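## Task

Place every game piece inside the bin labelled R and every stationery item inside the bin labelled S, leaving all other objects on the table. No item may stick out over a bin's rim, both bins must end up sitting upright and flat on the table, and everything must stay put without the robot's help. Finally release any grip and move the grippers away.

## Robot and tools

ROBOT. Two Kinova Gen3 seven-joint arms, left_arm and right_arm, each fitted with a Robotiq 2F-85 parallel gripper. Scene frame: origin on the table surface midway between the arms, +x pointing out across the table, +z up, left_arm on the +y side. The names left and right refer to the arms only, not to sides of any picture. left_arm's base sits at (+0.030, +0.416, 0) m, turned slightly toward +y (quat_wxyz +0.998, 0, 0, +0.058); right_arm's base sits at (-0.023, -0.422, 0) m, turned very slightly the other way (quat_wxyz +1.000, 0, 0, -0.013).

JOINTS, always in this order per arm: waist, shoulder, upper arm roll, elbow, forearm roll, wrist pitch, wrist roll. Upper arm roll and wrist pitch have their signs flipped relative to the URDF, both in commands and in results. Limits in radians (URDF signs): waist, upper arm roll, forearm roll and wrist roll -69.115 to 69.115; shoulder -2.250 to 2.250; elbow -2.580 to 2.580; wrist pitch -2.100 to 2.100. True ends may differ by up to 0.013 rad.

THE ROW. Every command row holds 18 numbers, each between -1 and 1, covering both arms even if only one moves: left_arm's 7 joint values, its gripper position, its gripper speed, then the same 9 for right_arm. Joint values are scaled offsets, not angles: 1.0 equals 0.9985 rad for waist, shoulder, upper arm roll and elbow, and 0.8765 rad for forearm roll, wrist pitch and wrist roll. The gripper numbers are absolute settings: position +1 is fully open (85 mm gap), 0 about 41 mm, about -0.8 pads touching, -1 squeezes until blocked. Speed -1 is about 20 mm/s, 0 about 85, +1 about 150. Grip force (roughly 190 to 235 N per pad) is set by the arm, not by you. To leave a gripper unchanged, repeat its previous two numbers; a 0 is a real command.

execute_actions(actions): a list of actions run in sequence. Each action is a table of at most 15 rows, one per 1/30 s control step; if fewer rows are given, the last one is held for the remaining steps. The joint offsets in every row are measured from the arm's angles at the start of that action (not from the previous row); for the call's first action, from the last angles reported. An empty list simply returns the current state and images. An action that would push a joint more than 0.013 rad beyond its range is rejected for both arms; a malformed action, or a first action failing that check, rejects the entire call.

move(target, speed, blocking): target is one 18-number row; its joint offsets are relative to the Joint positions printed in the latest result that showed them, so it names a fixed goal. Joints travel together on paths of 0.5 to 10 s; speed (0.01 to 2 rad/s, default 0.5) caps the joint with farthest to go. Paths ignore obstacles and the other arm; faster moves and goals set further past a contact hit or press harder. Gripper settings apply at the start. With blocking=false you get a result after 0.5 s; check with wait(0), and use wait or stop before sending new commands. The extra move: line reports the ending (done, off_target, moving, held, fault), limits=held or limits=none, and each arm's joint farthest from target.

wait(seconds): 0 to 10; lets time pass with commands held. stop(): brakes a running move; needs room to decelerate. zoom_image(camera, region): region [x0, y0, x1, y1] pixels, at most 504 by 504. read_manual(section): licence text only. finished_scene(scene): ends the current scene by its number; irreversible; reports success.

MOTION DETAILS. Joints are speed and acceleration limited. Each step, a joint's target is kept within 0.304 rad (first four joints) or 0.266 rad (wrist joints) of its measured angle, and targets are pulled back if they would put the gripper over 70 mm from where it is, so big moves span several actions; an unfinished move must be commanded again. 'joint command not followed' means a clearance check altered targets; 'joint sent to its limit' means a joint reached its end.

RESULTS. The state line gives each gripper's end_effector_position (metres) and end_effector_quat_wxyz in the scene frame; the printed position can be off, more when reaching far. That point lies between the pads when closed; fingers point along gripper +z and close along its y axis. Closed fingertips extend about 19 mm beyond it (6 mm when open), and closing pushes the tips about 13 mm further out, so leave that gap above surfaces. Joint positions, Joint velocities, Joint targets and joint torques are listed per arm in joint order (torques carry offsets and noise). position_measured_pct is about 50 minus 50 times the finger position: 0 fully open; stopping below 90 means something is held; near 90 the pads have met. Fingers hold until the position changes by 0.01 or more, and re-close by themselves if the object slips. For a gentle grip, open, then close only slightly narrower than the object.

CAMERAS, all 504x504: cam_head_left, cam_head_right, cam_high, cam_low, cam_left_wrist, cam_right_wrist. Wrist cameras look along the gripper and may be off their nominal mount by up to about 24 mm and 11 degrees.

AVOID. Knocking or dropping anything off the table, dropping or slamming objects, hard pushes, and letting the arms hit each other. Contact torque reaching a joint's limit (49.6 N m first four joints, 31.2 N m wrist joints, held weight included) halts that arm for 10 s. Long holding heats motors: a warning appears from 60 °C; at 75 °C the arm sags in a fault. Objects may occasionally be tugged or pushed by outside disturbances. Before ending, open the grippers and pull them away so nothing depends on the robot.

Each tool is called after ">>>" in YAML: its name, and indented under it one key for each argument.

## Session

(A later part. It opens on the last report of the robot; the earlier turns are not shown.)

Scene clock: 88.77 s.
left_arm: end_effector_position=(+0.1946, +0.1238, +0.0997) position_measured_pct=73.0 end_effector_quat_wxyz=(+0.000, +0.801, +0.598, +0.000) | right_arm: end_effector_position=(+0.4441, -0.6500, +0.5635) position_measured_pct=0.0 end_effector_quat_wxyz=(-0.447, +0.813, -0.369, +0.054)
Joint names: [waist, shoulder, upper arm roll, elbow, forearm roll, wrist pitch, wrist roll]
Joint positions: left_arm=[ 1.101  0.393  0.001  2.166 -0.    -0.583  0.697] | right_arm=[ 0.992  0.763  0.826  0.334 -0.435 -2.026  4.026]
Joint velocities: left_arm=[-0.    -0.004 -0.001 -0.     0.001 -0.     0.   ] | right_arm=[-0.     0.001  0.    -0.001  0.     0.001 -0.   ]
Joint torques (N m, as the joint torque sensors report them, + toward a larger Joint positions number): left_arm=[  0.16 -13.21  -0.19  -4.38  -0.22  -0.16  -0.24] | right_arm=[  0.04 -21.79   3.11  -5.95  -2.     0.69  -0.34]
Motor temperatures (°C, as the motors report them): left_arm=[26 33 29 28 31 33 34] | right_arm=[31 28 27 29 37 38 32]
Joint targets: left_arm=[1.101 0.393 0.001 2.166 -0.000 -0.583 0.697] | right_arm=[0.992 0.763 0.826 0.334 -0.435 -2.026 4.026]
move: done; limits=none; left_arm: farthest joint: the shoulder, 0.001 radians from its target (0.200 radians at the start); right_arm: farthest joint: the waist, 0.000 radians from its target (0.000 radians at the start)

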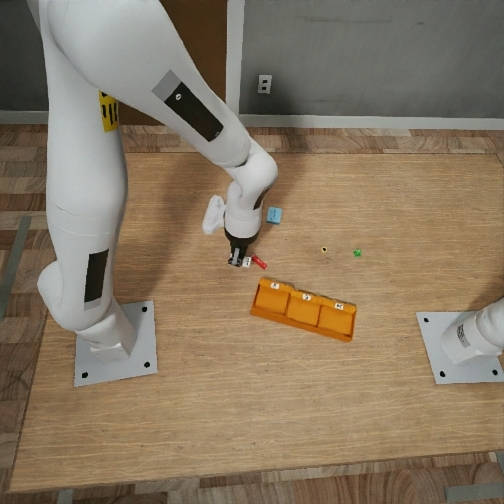

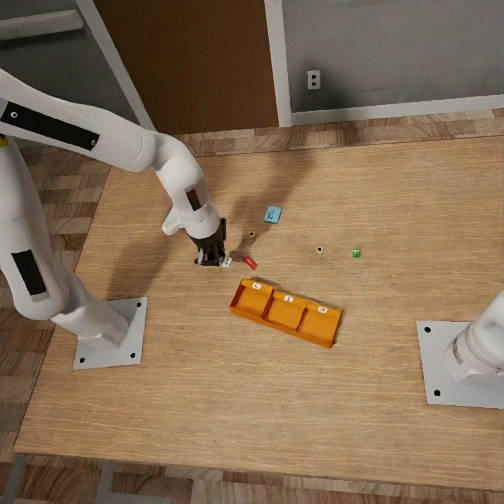

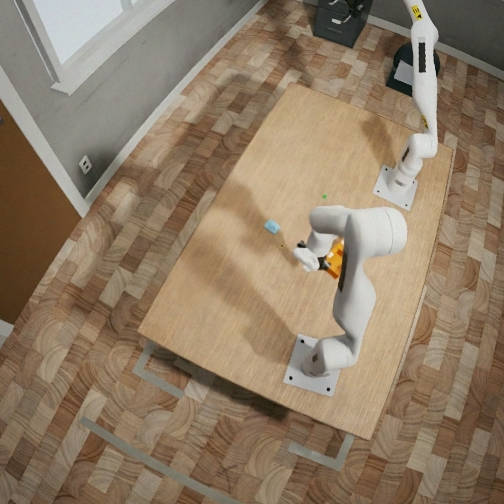

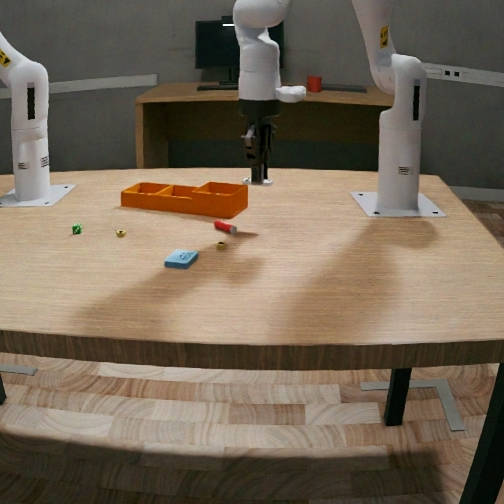

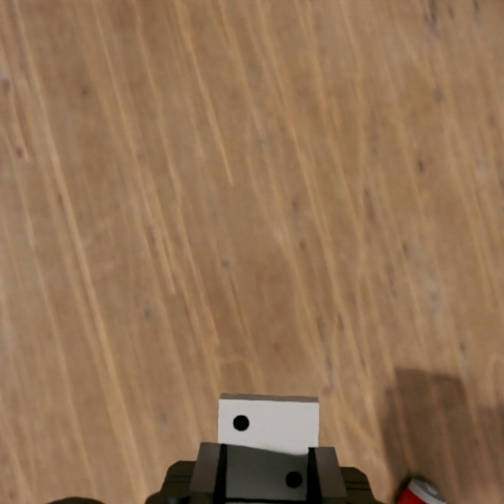

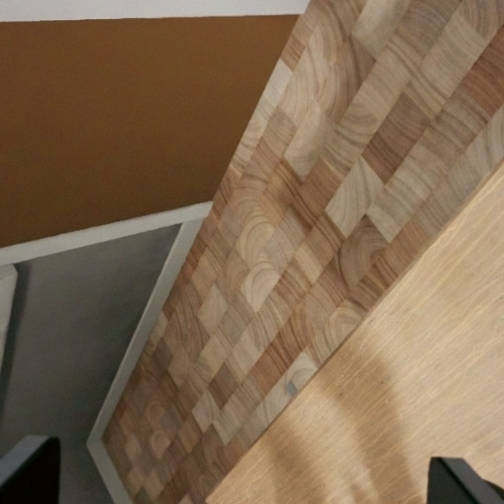

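>>> move:
  target: [0.264,0.07,0,-0.153,0,-0.095,0.3,-1,0.5,0,0,0,0,0,0,0,1,0]
  speed: 0.5

Scene clock: 98.07 s.
left_arm: end_effector_position=(+0.1280, +0.0458, +0.1027) position_measured_pct=73.0 end_effector_quat_wxyz=(-0.000, +0.801, +0.598, +0.000) | right_arm: end_effector_position=(+0.4441, -0.6500, +0.5635) position_measured_pct=0.0 end_effector_quat_wxyz=(-0.447, +0.813, -0.369, +0.054)
Joint names: [waist, shoulder, upper arm roll, elbow, forearm roll, wrist pitch, wrist roll]
Joint positions: left_arm=[ 1.364  0.463  0.001  2.013 -0.    -0.666  0.959] | right_arm=[ 0.992  0.763  0.826  0.334 -0.435 -2.026  4.026]
Joint velocities: left_arm=[ 0.002  0.001 -0.     0.     0.     0.     0.001] | right_arm=[-0.002 -0.001  0.    -0.    -0.    -0.001  0.   ]
Joint torques (N m, as the joint torque sensors report them, + toward a larger Joint positions number): left_arm=[ -0.02 -14.8   -0.24  -4.98  -0.24  -0.23  -0.26] | right_arm=[  0.08 -21.57   3.06  -6.    -1.94   0.69  -0.3 ]
Motor temperatures (°C, as the motors report them): left_arm=[26 33 29 28 31 33 34] | right_arm=[31 28 27 29 37 38 32]
Joint targets: left_arm=[1.365 0.463 0.001 2.013 -0.000 -0.666 0.959] | right_arm=[0.992 0.763 0.826 0.334 -0.435 -2.026 4.026]
move: done; limits=none; left_arm: farthest joint: the waist, 0.000 radians from its target (0.264 radians at the start); right_arm: farthest joint: the waist, 0.000 radians from its target (0.000 radians at the start)

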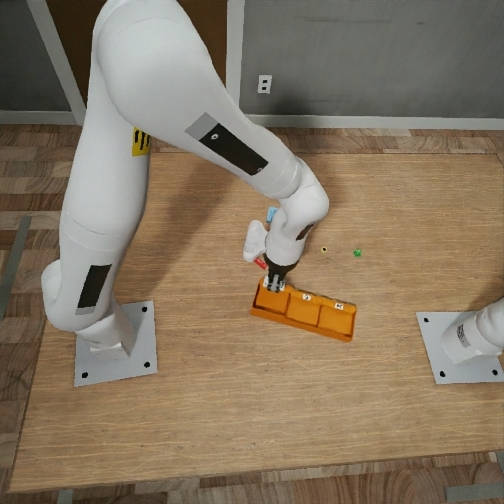

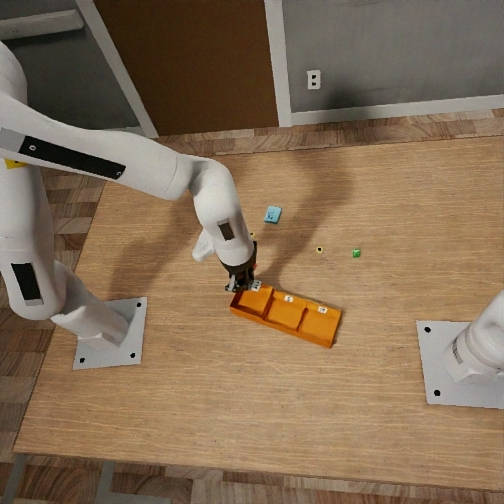

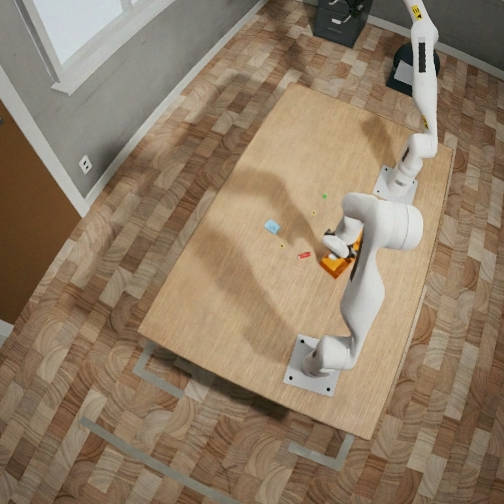

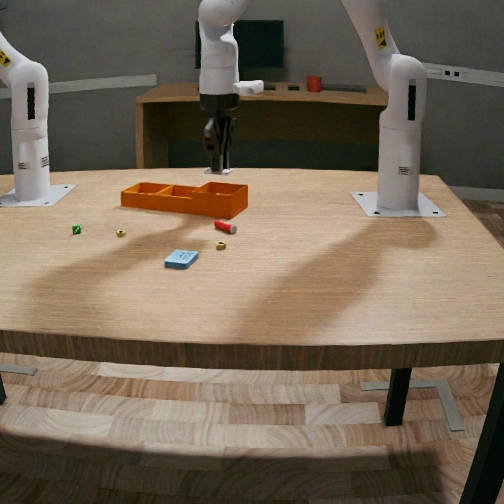

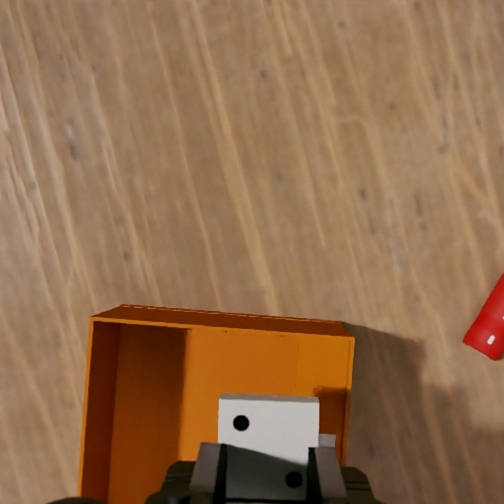

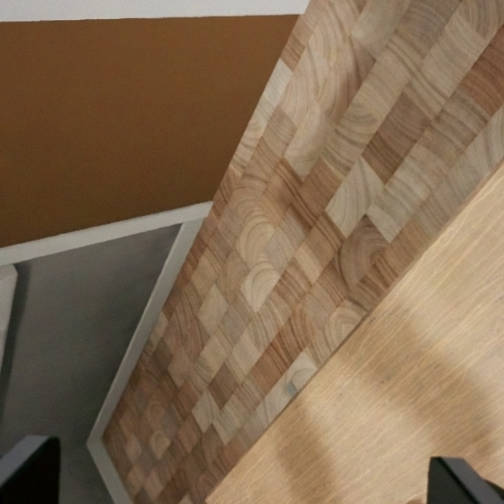

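>>> move:
  target: [0.057,0,0,0,0,0,0.065,-1,0.5,0,0,0,0,0,0,0,1,0]
  speed: 0.4

>>> move:
  target: [0,0.107,0,0.039,0,0.167,0,-1,0.5,0,0,0,0,0,0,0,1,0]
  speed: 0.3

Scene clock: 107.23 s.
left_arm: end_effector_position=(+0.1069, +0.0409, +0.1027) position_measured_pct=73.0 end_effector_quat_wxyz=(-0.000, +0.801, +0.598, +0.000) | right_arm: end_effector_position=(+0.4441, -0.6500, +0.5635) position_measured_pct=0.0 end_effector_quat_wxyz=(-0.447, +0.813, -0.369, +0.054)
Joint names: [waist, shoulder, upper arm roll, elbow, forearm roll, wrist pitch, wrist roll]
Joint positions: left_arm=[ 1.421  0.463  0.001  2.013 -0.    -0.666  1.016] | right_arm=[ 0.992  0.763  0.826  0.334 -0.435 -2.026  4.026]
Joint velocities: left_arm=[ 0.003  0.002 -0.001  0.    -0.001  0.     0.   ] | right_arm=[ 0.001  0.001 -0.    -0.    -0.    -0.     0.   ]
Joint torques (N m, as the joint torque sensors report them, + toward a larger Joint positions number): left_arm=[  0.5  -14.75  -0.27  -4.95  -0.2   -0.27  -0.2 ] | right_arm=[  0.13 -21.68   3.17  -5.96  -2.     0.75  -0.39]
Motor temperatures (°C, as the motors report them): left_arm=[26 33 29 28 31 33 34] | right_arm=[31 28 27 29 37 38 32]
Joint targets: left_arm=[1.421 0.463 0.001 2.013 -0.000 -0.666 1.016] | right_arm=[0.992 0.763 0.826 0.334 -0.435 -2.026 4.026]
move: done; limits=none; left_arm: farthest joint: the waist, 0.000 radians from its target (0.056 radians at the start); right_arm: farthest joint: the waist, 0.000 radians from its target (0.000 radians at the start)

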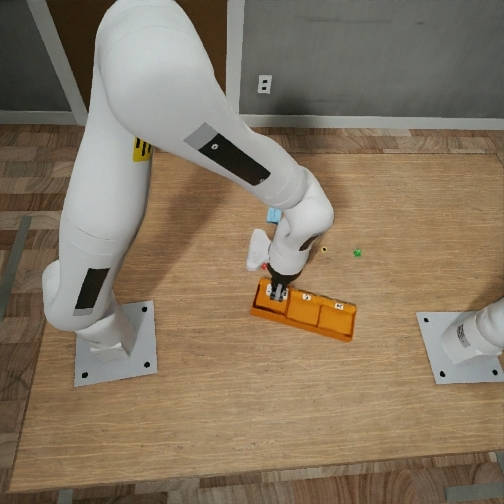

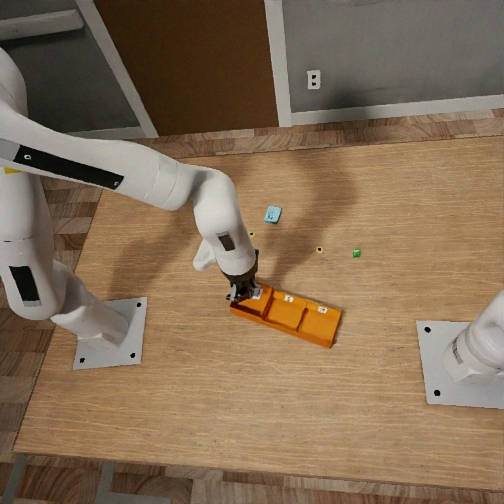

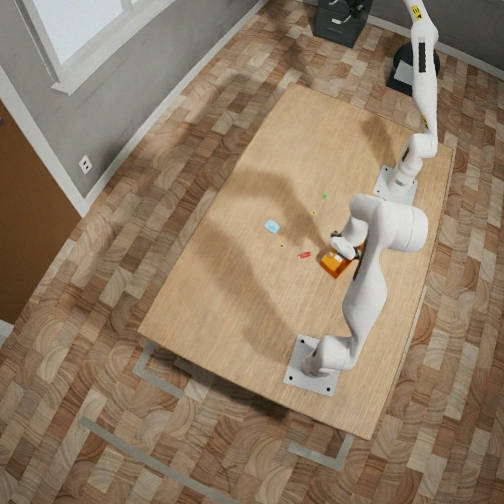

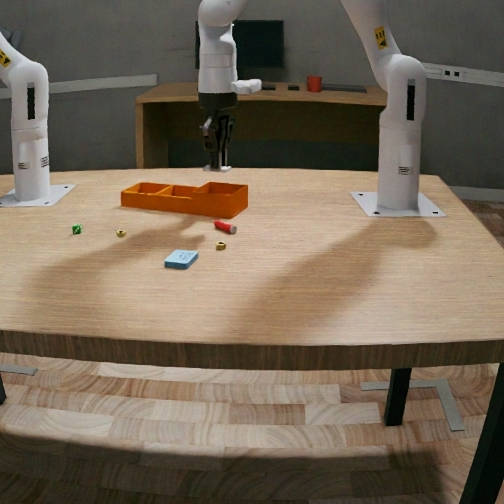

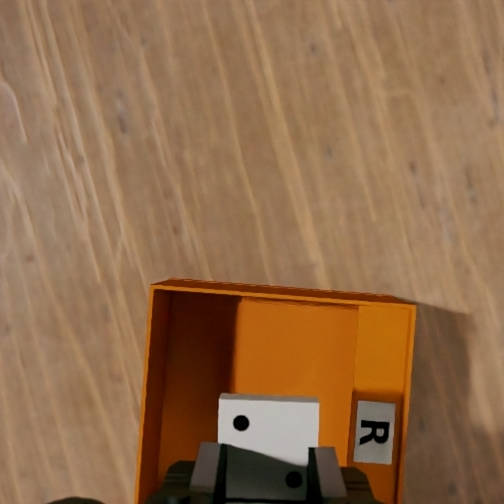

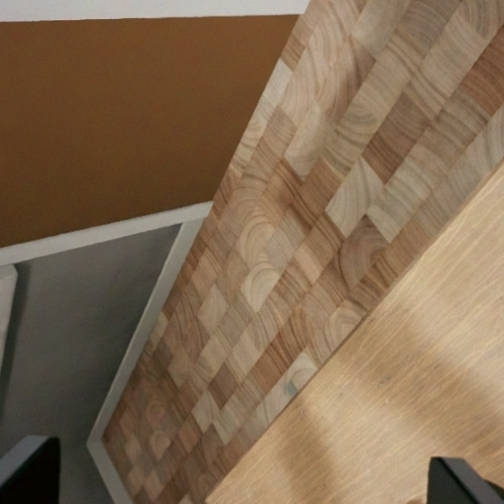

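Scene clock: 108.20 s.
left_arm: end_effector_position=(+0.1073, +0.0396, +0.0551) position_measured_pct=73.0 end_effector_quat_wxyz=(+0.000, +0.801, +0.598, +0.000) | right_arm: end_effector_position=(+0.4441, -0.6500, +0.5635) position_measured_pct=0.0 end_effector_quat_wxyz=(-0.447, +0.813, -0.369, +0.054)
Joint names: [waist, shoulder, upper arm roll, elbow, forearm roll, wrist pitch, wrist roll]
Joint positions: left_arm=[ 1.421  0.57   0.001  2.052 -0.    -0.52   1.016] | right_arm=[ 0.992  0.763  0.826  0.334 -0.435 -2.026  4.026]
Joint velocities: left_arm=[ 0.     0.001  0.001 -0.     0.001 -0.    -0.001] | right_arm=[-0.001  0.     0.    -0.001 -0.001 -0.    -0.   ]
Joint torques (N m, as the joint torque sensors report them, + toward a larger Joint positions number): left_arm=[  0.14 -15.43  -0.28  -3.96  -0.23  -0.24  -0.22] | right_arm=[  0.02 -21.63   3.02  -6.03  -2.     0.68  -0.33]
Motor temperatures (°C, as the motors report them): left_arm=[26 33 29 28 31 33 34] | right_arm=[31 28 27 29 37 38 32]
Joint targets: left_arm=[1.421 0.570 0.001 2.052 -0.000 -0.520 1.016] | right_arm=[0.992 0.763 0.826 0.334 -0.435 -2.026 4.026]
move: done; limits=none; left_arm: farthest joint: the waist, 0.000 radians from its target (0.000 radians at the start); right_arm: farthest joint: the waist, 0.000 radians from its target (0.000 radians at the start)

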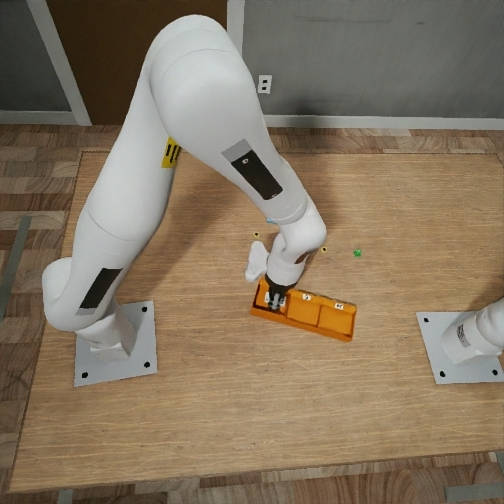

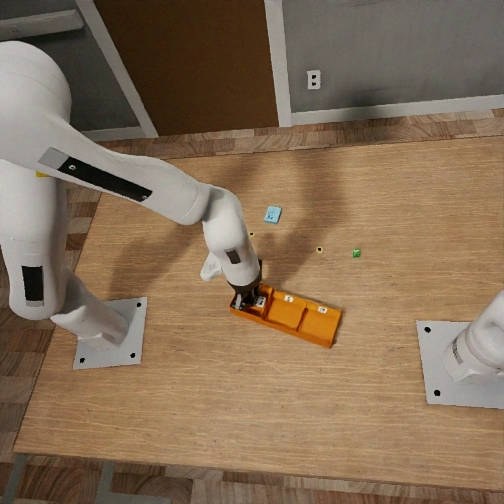

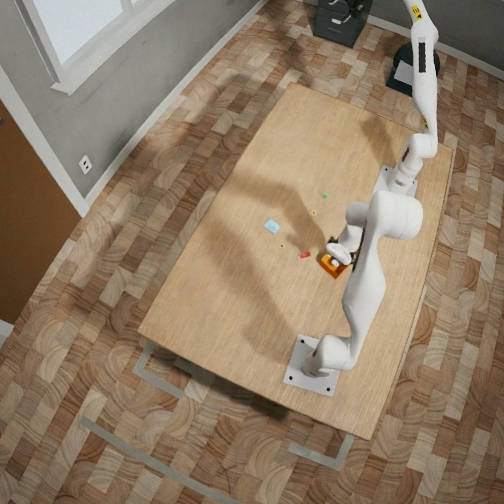

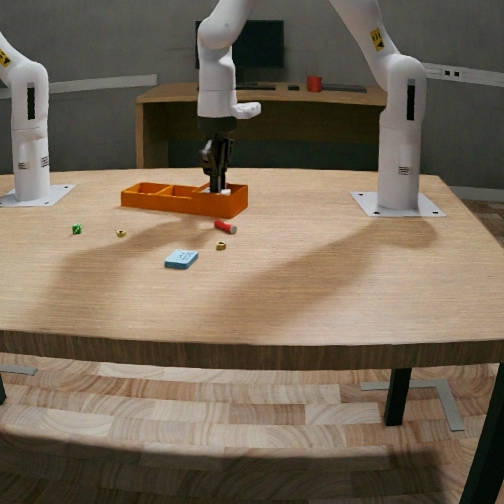

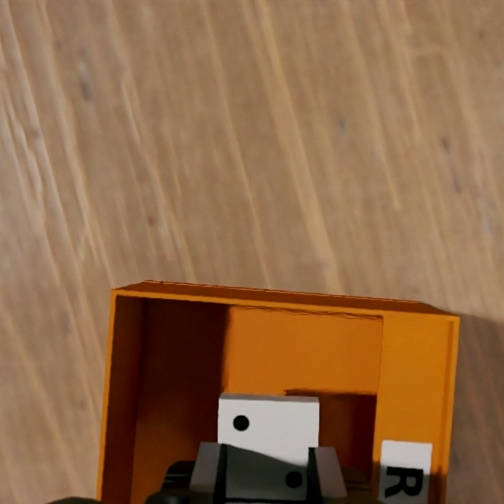

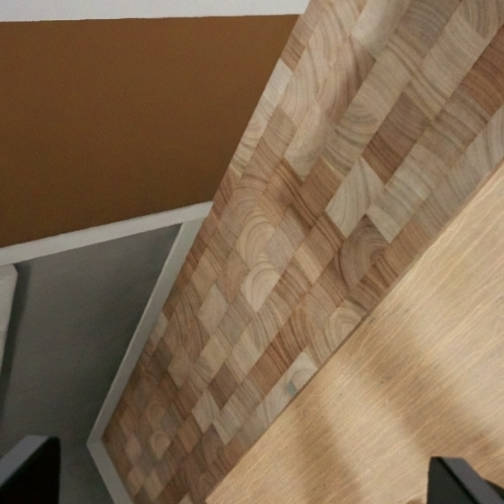

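>>> move:
  target: [0.012,0.035,0,0.012,0,0.054,0.014,-1,0.5,0,0,0,0,0,0,0,1,0]
  speed: 0.2

>>> move:
  target: [0,0,0,0,0,0,0,-0.25,0,0,0,0,0,0,0,0,1,0]

>>> move:
  target: [0,-0.2,0,-0.07,0,-0.31,0,-0.25,0,0,0,0,0,0,0,0,1,0]
  speed: 0.6

Scene clock: 114.27 s.
left_arm: end_effector_position=(+0.1027, +0.0392, +0.0400) position_measured_pct=73.0 end_effector_quat_wxyz=(+0.001, +0.801, +0.598, +0.000) | right_arm: end_effector_position=(+0.4441, -0.6500, +0.5635) position_measured_pct=0.0 end_effector_quat_wxyz=(-0.447, +0.813, -0.369, +0.054)
Joint names: [waist, shoulder, upper arm roll, elbow, forearm roll, wrist pitch, wrist roll]
Joint positions: left_arm=[ 1.433  0.604  0.001  2.064 -0.    -0.472  1.029] | right_arm=[ 0.992  0.763  0.826  0.334 -0.435 -2.026  4.026]
Joint velocities: left_arm=[ 0.001  0.002  0.     0.001 -0.     0.001  0.001] | right_arm=[ 0.    -0.001 -0.     0.002 -0.001 -0.002 -0.   ]
Joint torques (N m, as the joint torque sensors report them, + toward a larger Joint positions number): left_arm=[ -0.13 -15.71  -0.23  -3.61  -0.21  -0.29  -0.27] | right_arm=[  0.12 -21.6    3.06  -6.09  -1.91   0.72  -0.36]
Motor temperatures (°C, as the motors report them): left_arm=[26 33 29 28 31 33 34] | right_arm=[31 28 27 29 37 38 32]
Joint targets: left_arm=[1.433 0.604 0.001 2.064 -0.000 -0.472 1.029] | right_arm=[0.992 0.763 0.826 0.334 -0.435 -2.026 4.026]
move: done; limits=none; left_arm: farthest joint: the shoulder, 0.001 radians from its target (0.035 radians at the start); right_arm: farthest joint: the waist, 0.000 radians from its target (0.000 radians at the start)

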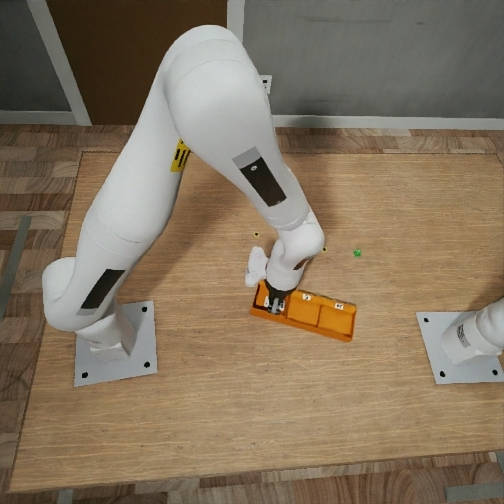

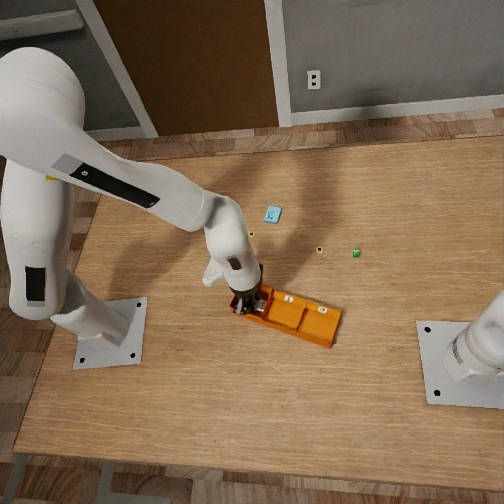

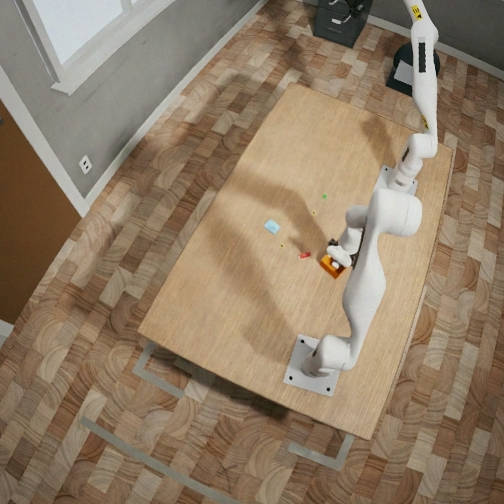

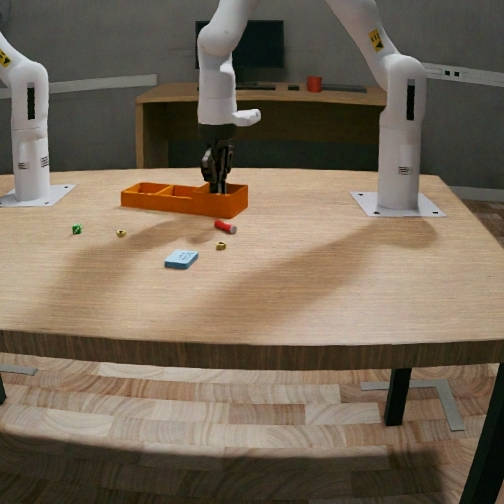

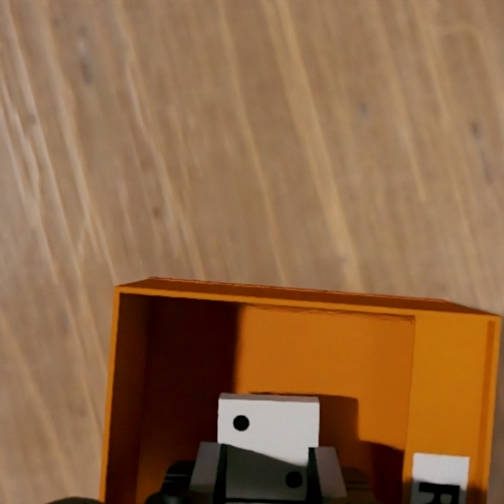

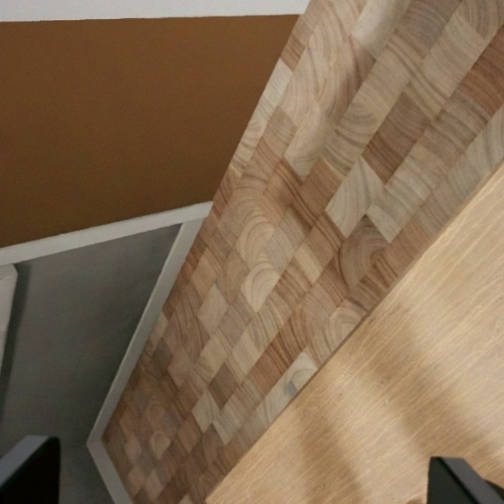

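Scene clock: 114.77 s.
left_arm: end_effector_position=(+0.1027, +0.0392, +0.0400) position_measured_pct=62.3 end_effector_quat_wxyz=(+0.001, +0.801, +0.598, +0.000) | right_arm: end_effector_position=(+0.4441, -0.6500, +0.5635) position_measured_pct=0.0 end_effector_quat_wxyz=(-0.447, +0.813, -0.369, +0.054)
Joint names: [waist, shoulder, upper arm roll, elbow, forearm roll, wrist pitch, wrist roll]
Joint positions: left_arm=[ 1.433  0.604  0.001  2.064 -0.    -0.472  1.029] | right_arm=[ 0.992  0.763  0.826  0.334 -0.435 -2.026  4.026]
Joint velocities: left_arm=[ 0.     0.001  0.    -0.001 -0.001  0.     0.   ] | right_arm=[ 0.     0.002  0.     0.    -0.    -0.    -0.   ]
Joint torques (N m, as the joint torque sensors report them, + toward a larger Joint positions number): left_arm=[  0.12 -15.67  -0.16  -3.45  -0.13  -0.25  -0.19] | right_arm=[  0.05 -21.75   3.15  -6.13  -1.99   0.7   -0.32]
Motor temperatures (°C, as the motors report them): left_arm=[26 33 29 28 31 33 34] | right_arm=[31 28 27 29 37 38 32]
Joint targets: left_arm=[1.433 0.604 0.001 2.064 -0.000 -0.472 1.029] | right_arm=[0.992 0.763 0.826 0.334 -0.435 -2.026 4.026]
move: done; limits=none; left_arm: farthest joint: the waist, 0.000 radians from its target (0.000 radians at the start); right_arm: farthest joint: the waist, 0.000 radians from its target (0.000 radians at the start)

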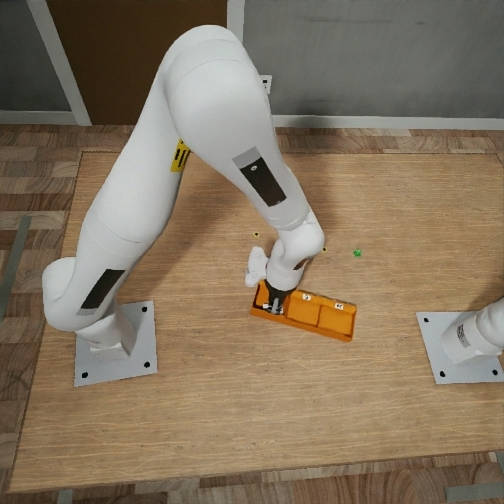

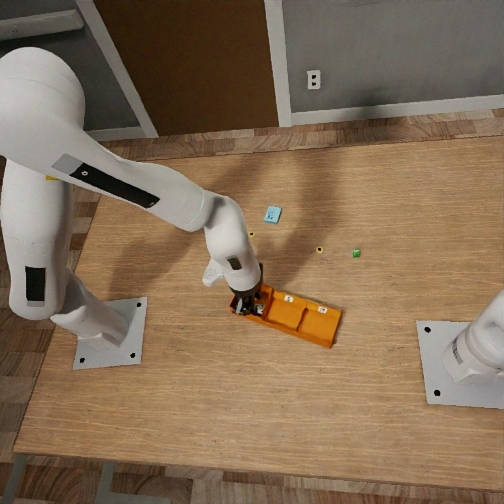

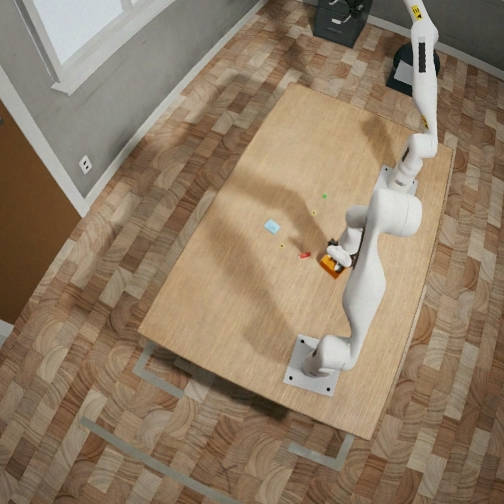

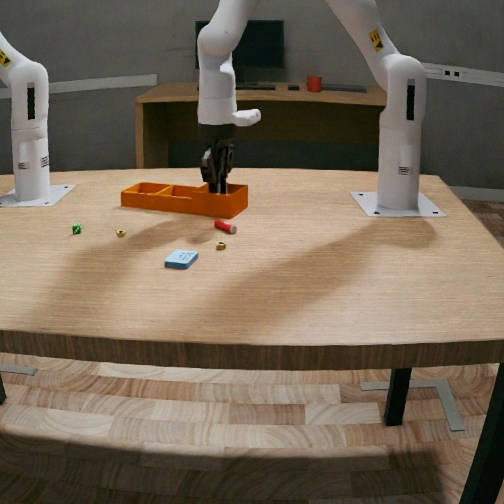

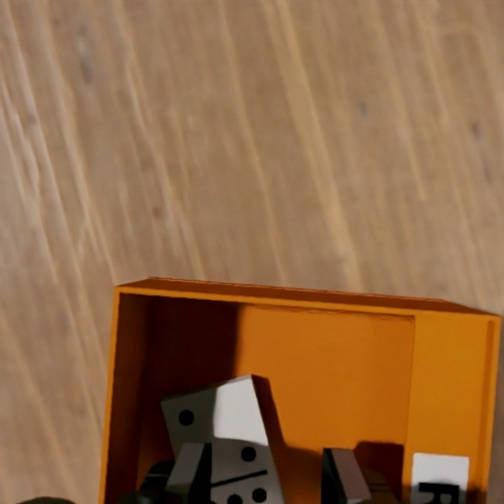

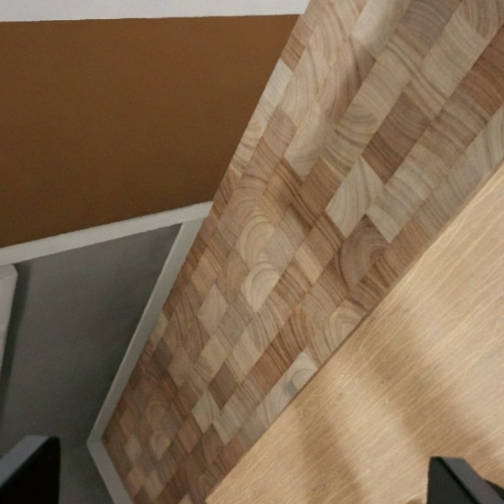

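Scene clock: 115.80 s.
left_arm: end_effector_position=(+0.1015, +0.0439, +0.1287) position_measured_pct=62.3 end_effector_quat_wxyz=(-0.000, +0.801, +0.599, +0.000) | right_arm: end_effector_position=(+0.4441, -0.6500, +0.5635) position_measured_pct=0.0 end_effector_quat_wxyz=(-0.447, +0.813, -0.369, +0.054)
Joint names: [waist, shoulder, upper arm roll, elbow, forearm roll, wrist pitch, wrist roll]
Joint positions: left_arm=[ 1.433  0.405  0.001  1.994 -0.    -0.744  1.029] | right_arm=[ 0.992  0.763  0.826  0.334 -0.435 -2.026  4.026]
Joint velocities: left_arm=[ 0.    -0.003 -0.001 -0.     0.001  0.     0.003] | right_arm=[ 0.    -0.001 -0.    -0.     0.    -0.001  0.   ]
Joint torques (N m, as the joint torque sensors report them, + toward a larger Joint positions number): left_arm=[  0.02 -14.66  -0.18  -5.49  -0.2   -0.23  -0.25] | right_arm=[ -0.06 -21.65   3.16  -6.18  -1.89   0.71  -0.42]
Motor temperatures (°C, as the motors report them): left_arm=[26 33 29 28 31 33 34] | right_arm=[31 28 27 29 37 38 32]
Joint targets: left_arm=[1.433 0.404 0.001 1.994 -0.000 -0.744 1.029] | right_arm=[0.992 0.763 0.826 0.334 -0.435 -2.026 4.026]
move: done; limits=none; left_arm: farthest joint: the shoulder, 0.001 radians from its target (0.200 radians at the start); right_arm: farthest joint: the waist, 0.000 radians from its target (0.000 radians at the start)

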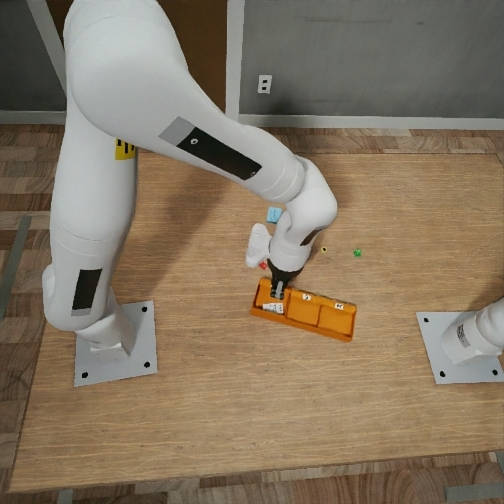

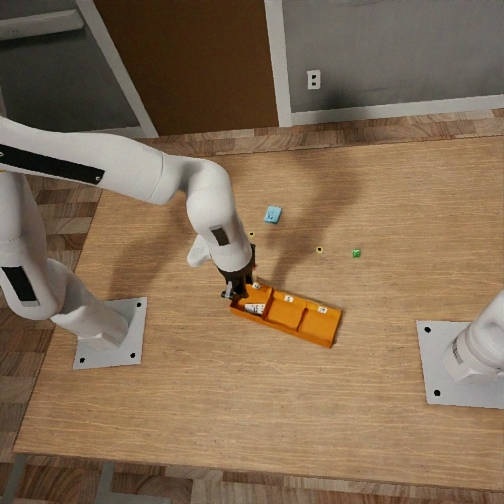

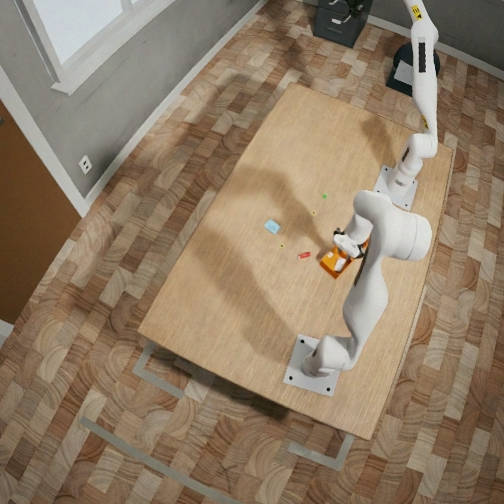

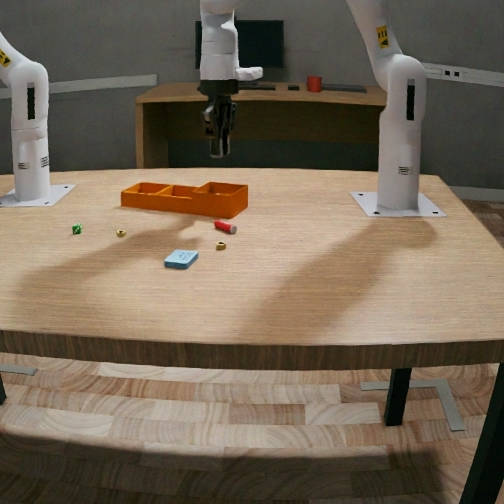

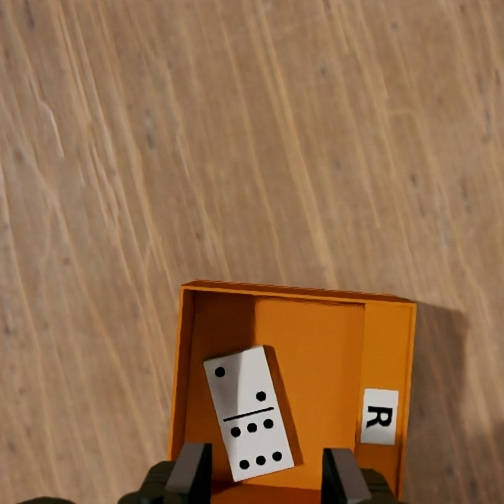

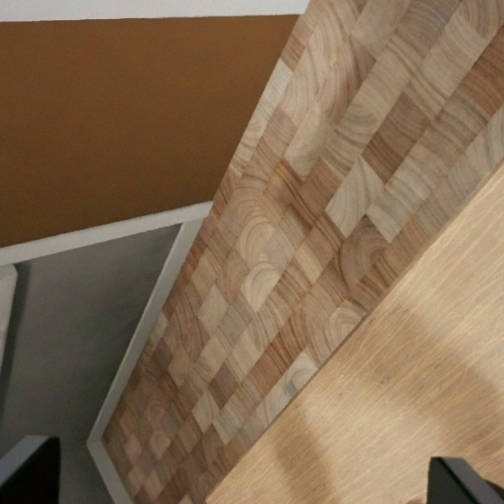

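>>> move:
  target: [-0.3,0.15,0,-0.3,0,-0.15,0.7,0.4,0,0,0,0,0,0,0,0,1,0]
  speed: 1.0

>>> move:
  target: [-0.188,0.176,0,-0.214,0,-0.063,0.577,0.4,0,0,0,0,0,0,0,0,1,0]
  speed: 1.0

Scene clock: 123.80 s.
left_arm: end_effector_position=(+0.2573, +0.0017, +0.1341) position_measured_pct=29.8 end_effector_quat_wxyz=(+0.008, +0.455, +0.890, -0.004) | right_arm: end_effector_position=(+0.4441, -0.6500, +0.5635) position_measured_pct=0.0 end_effector_quat_wxyz=(-0.447, +0.813, -0.369, +0.054)
Joint names: [waist, shoulder, upper arm roll, elbow, forearm roll, wrist pitch, wrist roll]
Joint positions: left_arm=[ 1.134  0.554  0.001  1.694 -0.    -0.876  1.642] | right_arm=[ 0.992  0.763  0.826  0.334 -0.435 -2.026  4.026]
Joint velocities: left_arm=[-0.002 -0.     0.001  0.     0.001 -0.    -0.   ] | right_arm=[ 0.002  0.001 -0.     0.001 -0.001  0.001 -0.   ]
Joint torques (N m, as the joint torque sensors report them, + toward a larger Joint positions number): left_arm=[ -0.27 -17.76  -0.41  -6.46  -0.2   -0.23  -0.27] | right_arm=[  0.17 -21.57   3.02  -5.98  -1.99   0.62  -0.42]
Motor temperatures (°C, as the motors report them): left_arm=[26 33 29 28 31 33 34] | right_arm=[31 28 27 29 37 38 32]
Joint targets: left_arm=[1.133 0.555 0.001 1.694 -0.000 -0.876 1.642] | right_arm=[0.992 0.763 0.826 0.334 -0.435 -2.026 4.026]
move: done; limits=none; left_arm: farthest joint: the waist, 0.000 radians from its target (0.299 radians at the start); right_arm: farthest joint: the waist, 0.000 radians from its target (0.000 radians at the start)

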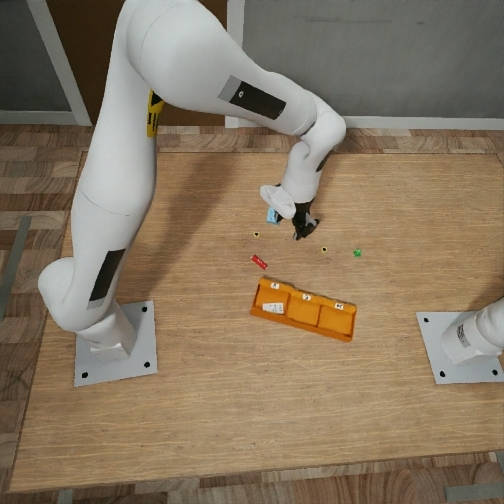

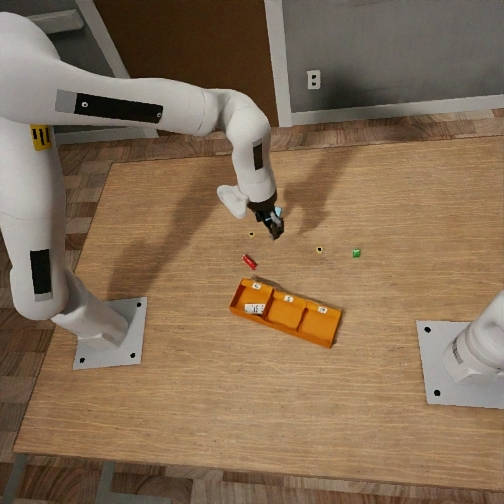

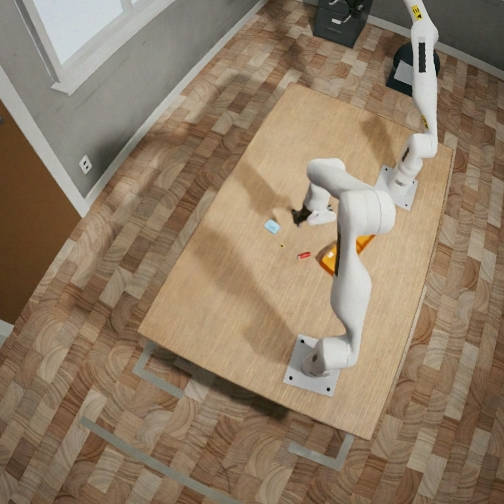

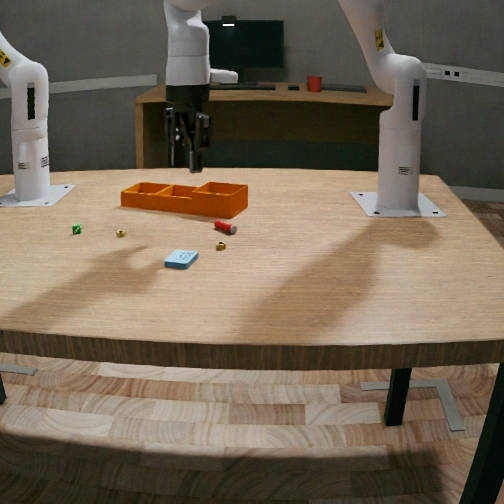

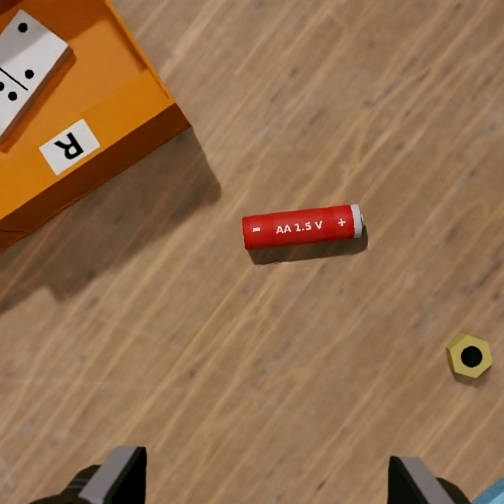

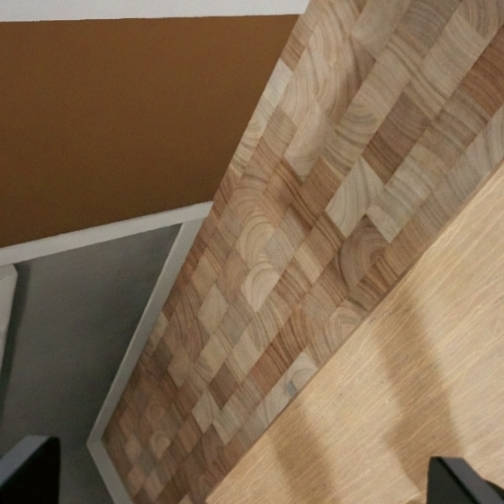

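Scene clock: 124.93 s.
left_arm: end_effector_position=(+0.3718, +0.0062, +0.0994) position_measured_pct=29.8 end_effector_quat_wxyz=(+0.000, +0.126, +0.992, +0.000) | right_arm: end_effector_position=(+0.4441, -0.6500, +0.5635) position_measured_pct=0.0 end_effector_quat_wxyz=(-0.447, +0.813, -0.369, +0.054)
Joint names: [waist, shoulder, upper arm roll, elbow, forearm roll, wrist pitch, wrist roll]
Joint positions: left_arm=[ 0.946  0.73   0.001  1.481 -0.    -0.931  2.148] | right_arm=[ 0.992  0.763  0.826  0.334 -0.435 -2.026  4.026]
Joint velocities: left_arm=[-0.003  0.003  0.001 -0.     0.001  0.     0.   ] | right_arm=[ 0.    -0.002  0.     0.001  0.001 -0.002 -0.   ]
Joint torques (N m, as the joint torque sensors report them, + toward a larger Joint positions number): left_arm=[  0.36 -20.7   -0.37  -6.63  -0.15  -0.26  -0.27] | right_arm=[  0.14 -21.57   3.02  -6.04  -1.96   0.75  -0.27]
Motor temperatures (°C, as the motors report them): left_arm=[26 33 29 28 31 33 34] | right_arm=[31 29 27 29 37 38 32]
Joint targets: left_arm=[0.946 0.730 0.001 1.481 -0.000 -0.931 2.148] | right_arm=[0.992 0.763 0.826 0.334 -0.435 -2.026 4.026]
move: done; limits=none; left_arm: farthest joint: the waist, 0.000 radians from its target (0.187 radians at the start); right_arm: farthest joint: the waist, 0.000 radians from its target (0.000 radians at the start)

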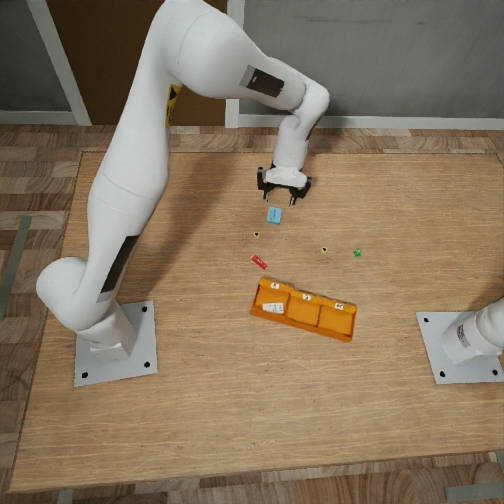

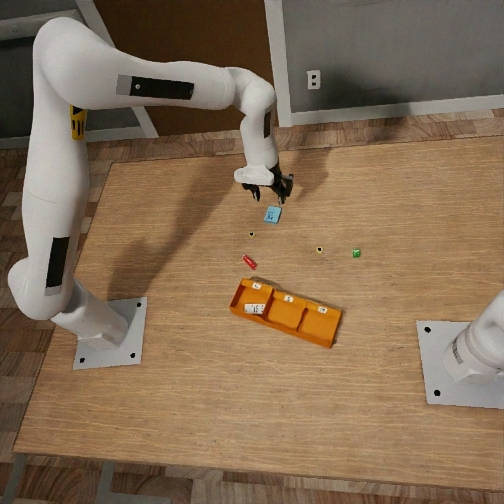

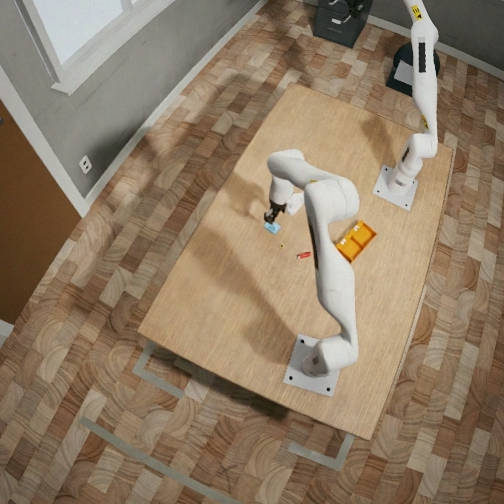

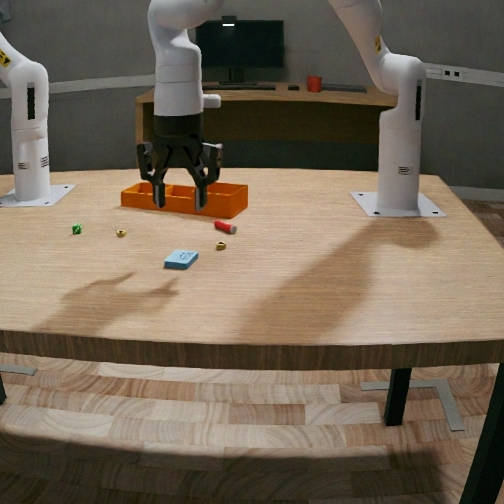

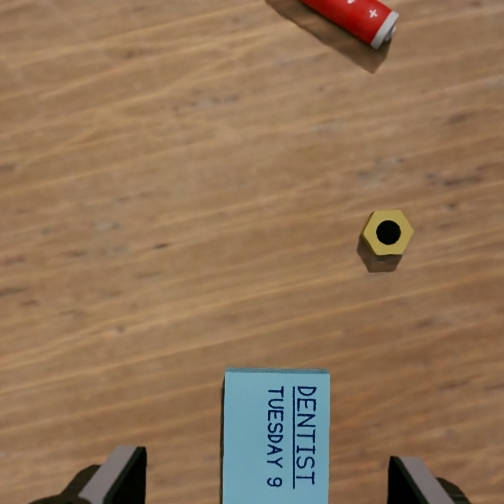

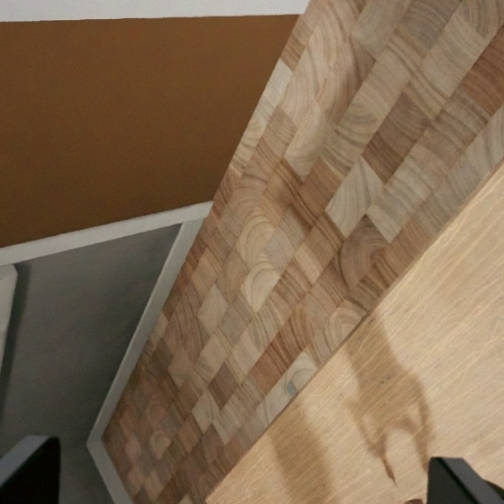

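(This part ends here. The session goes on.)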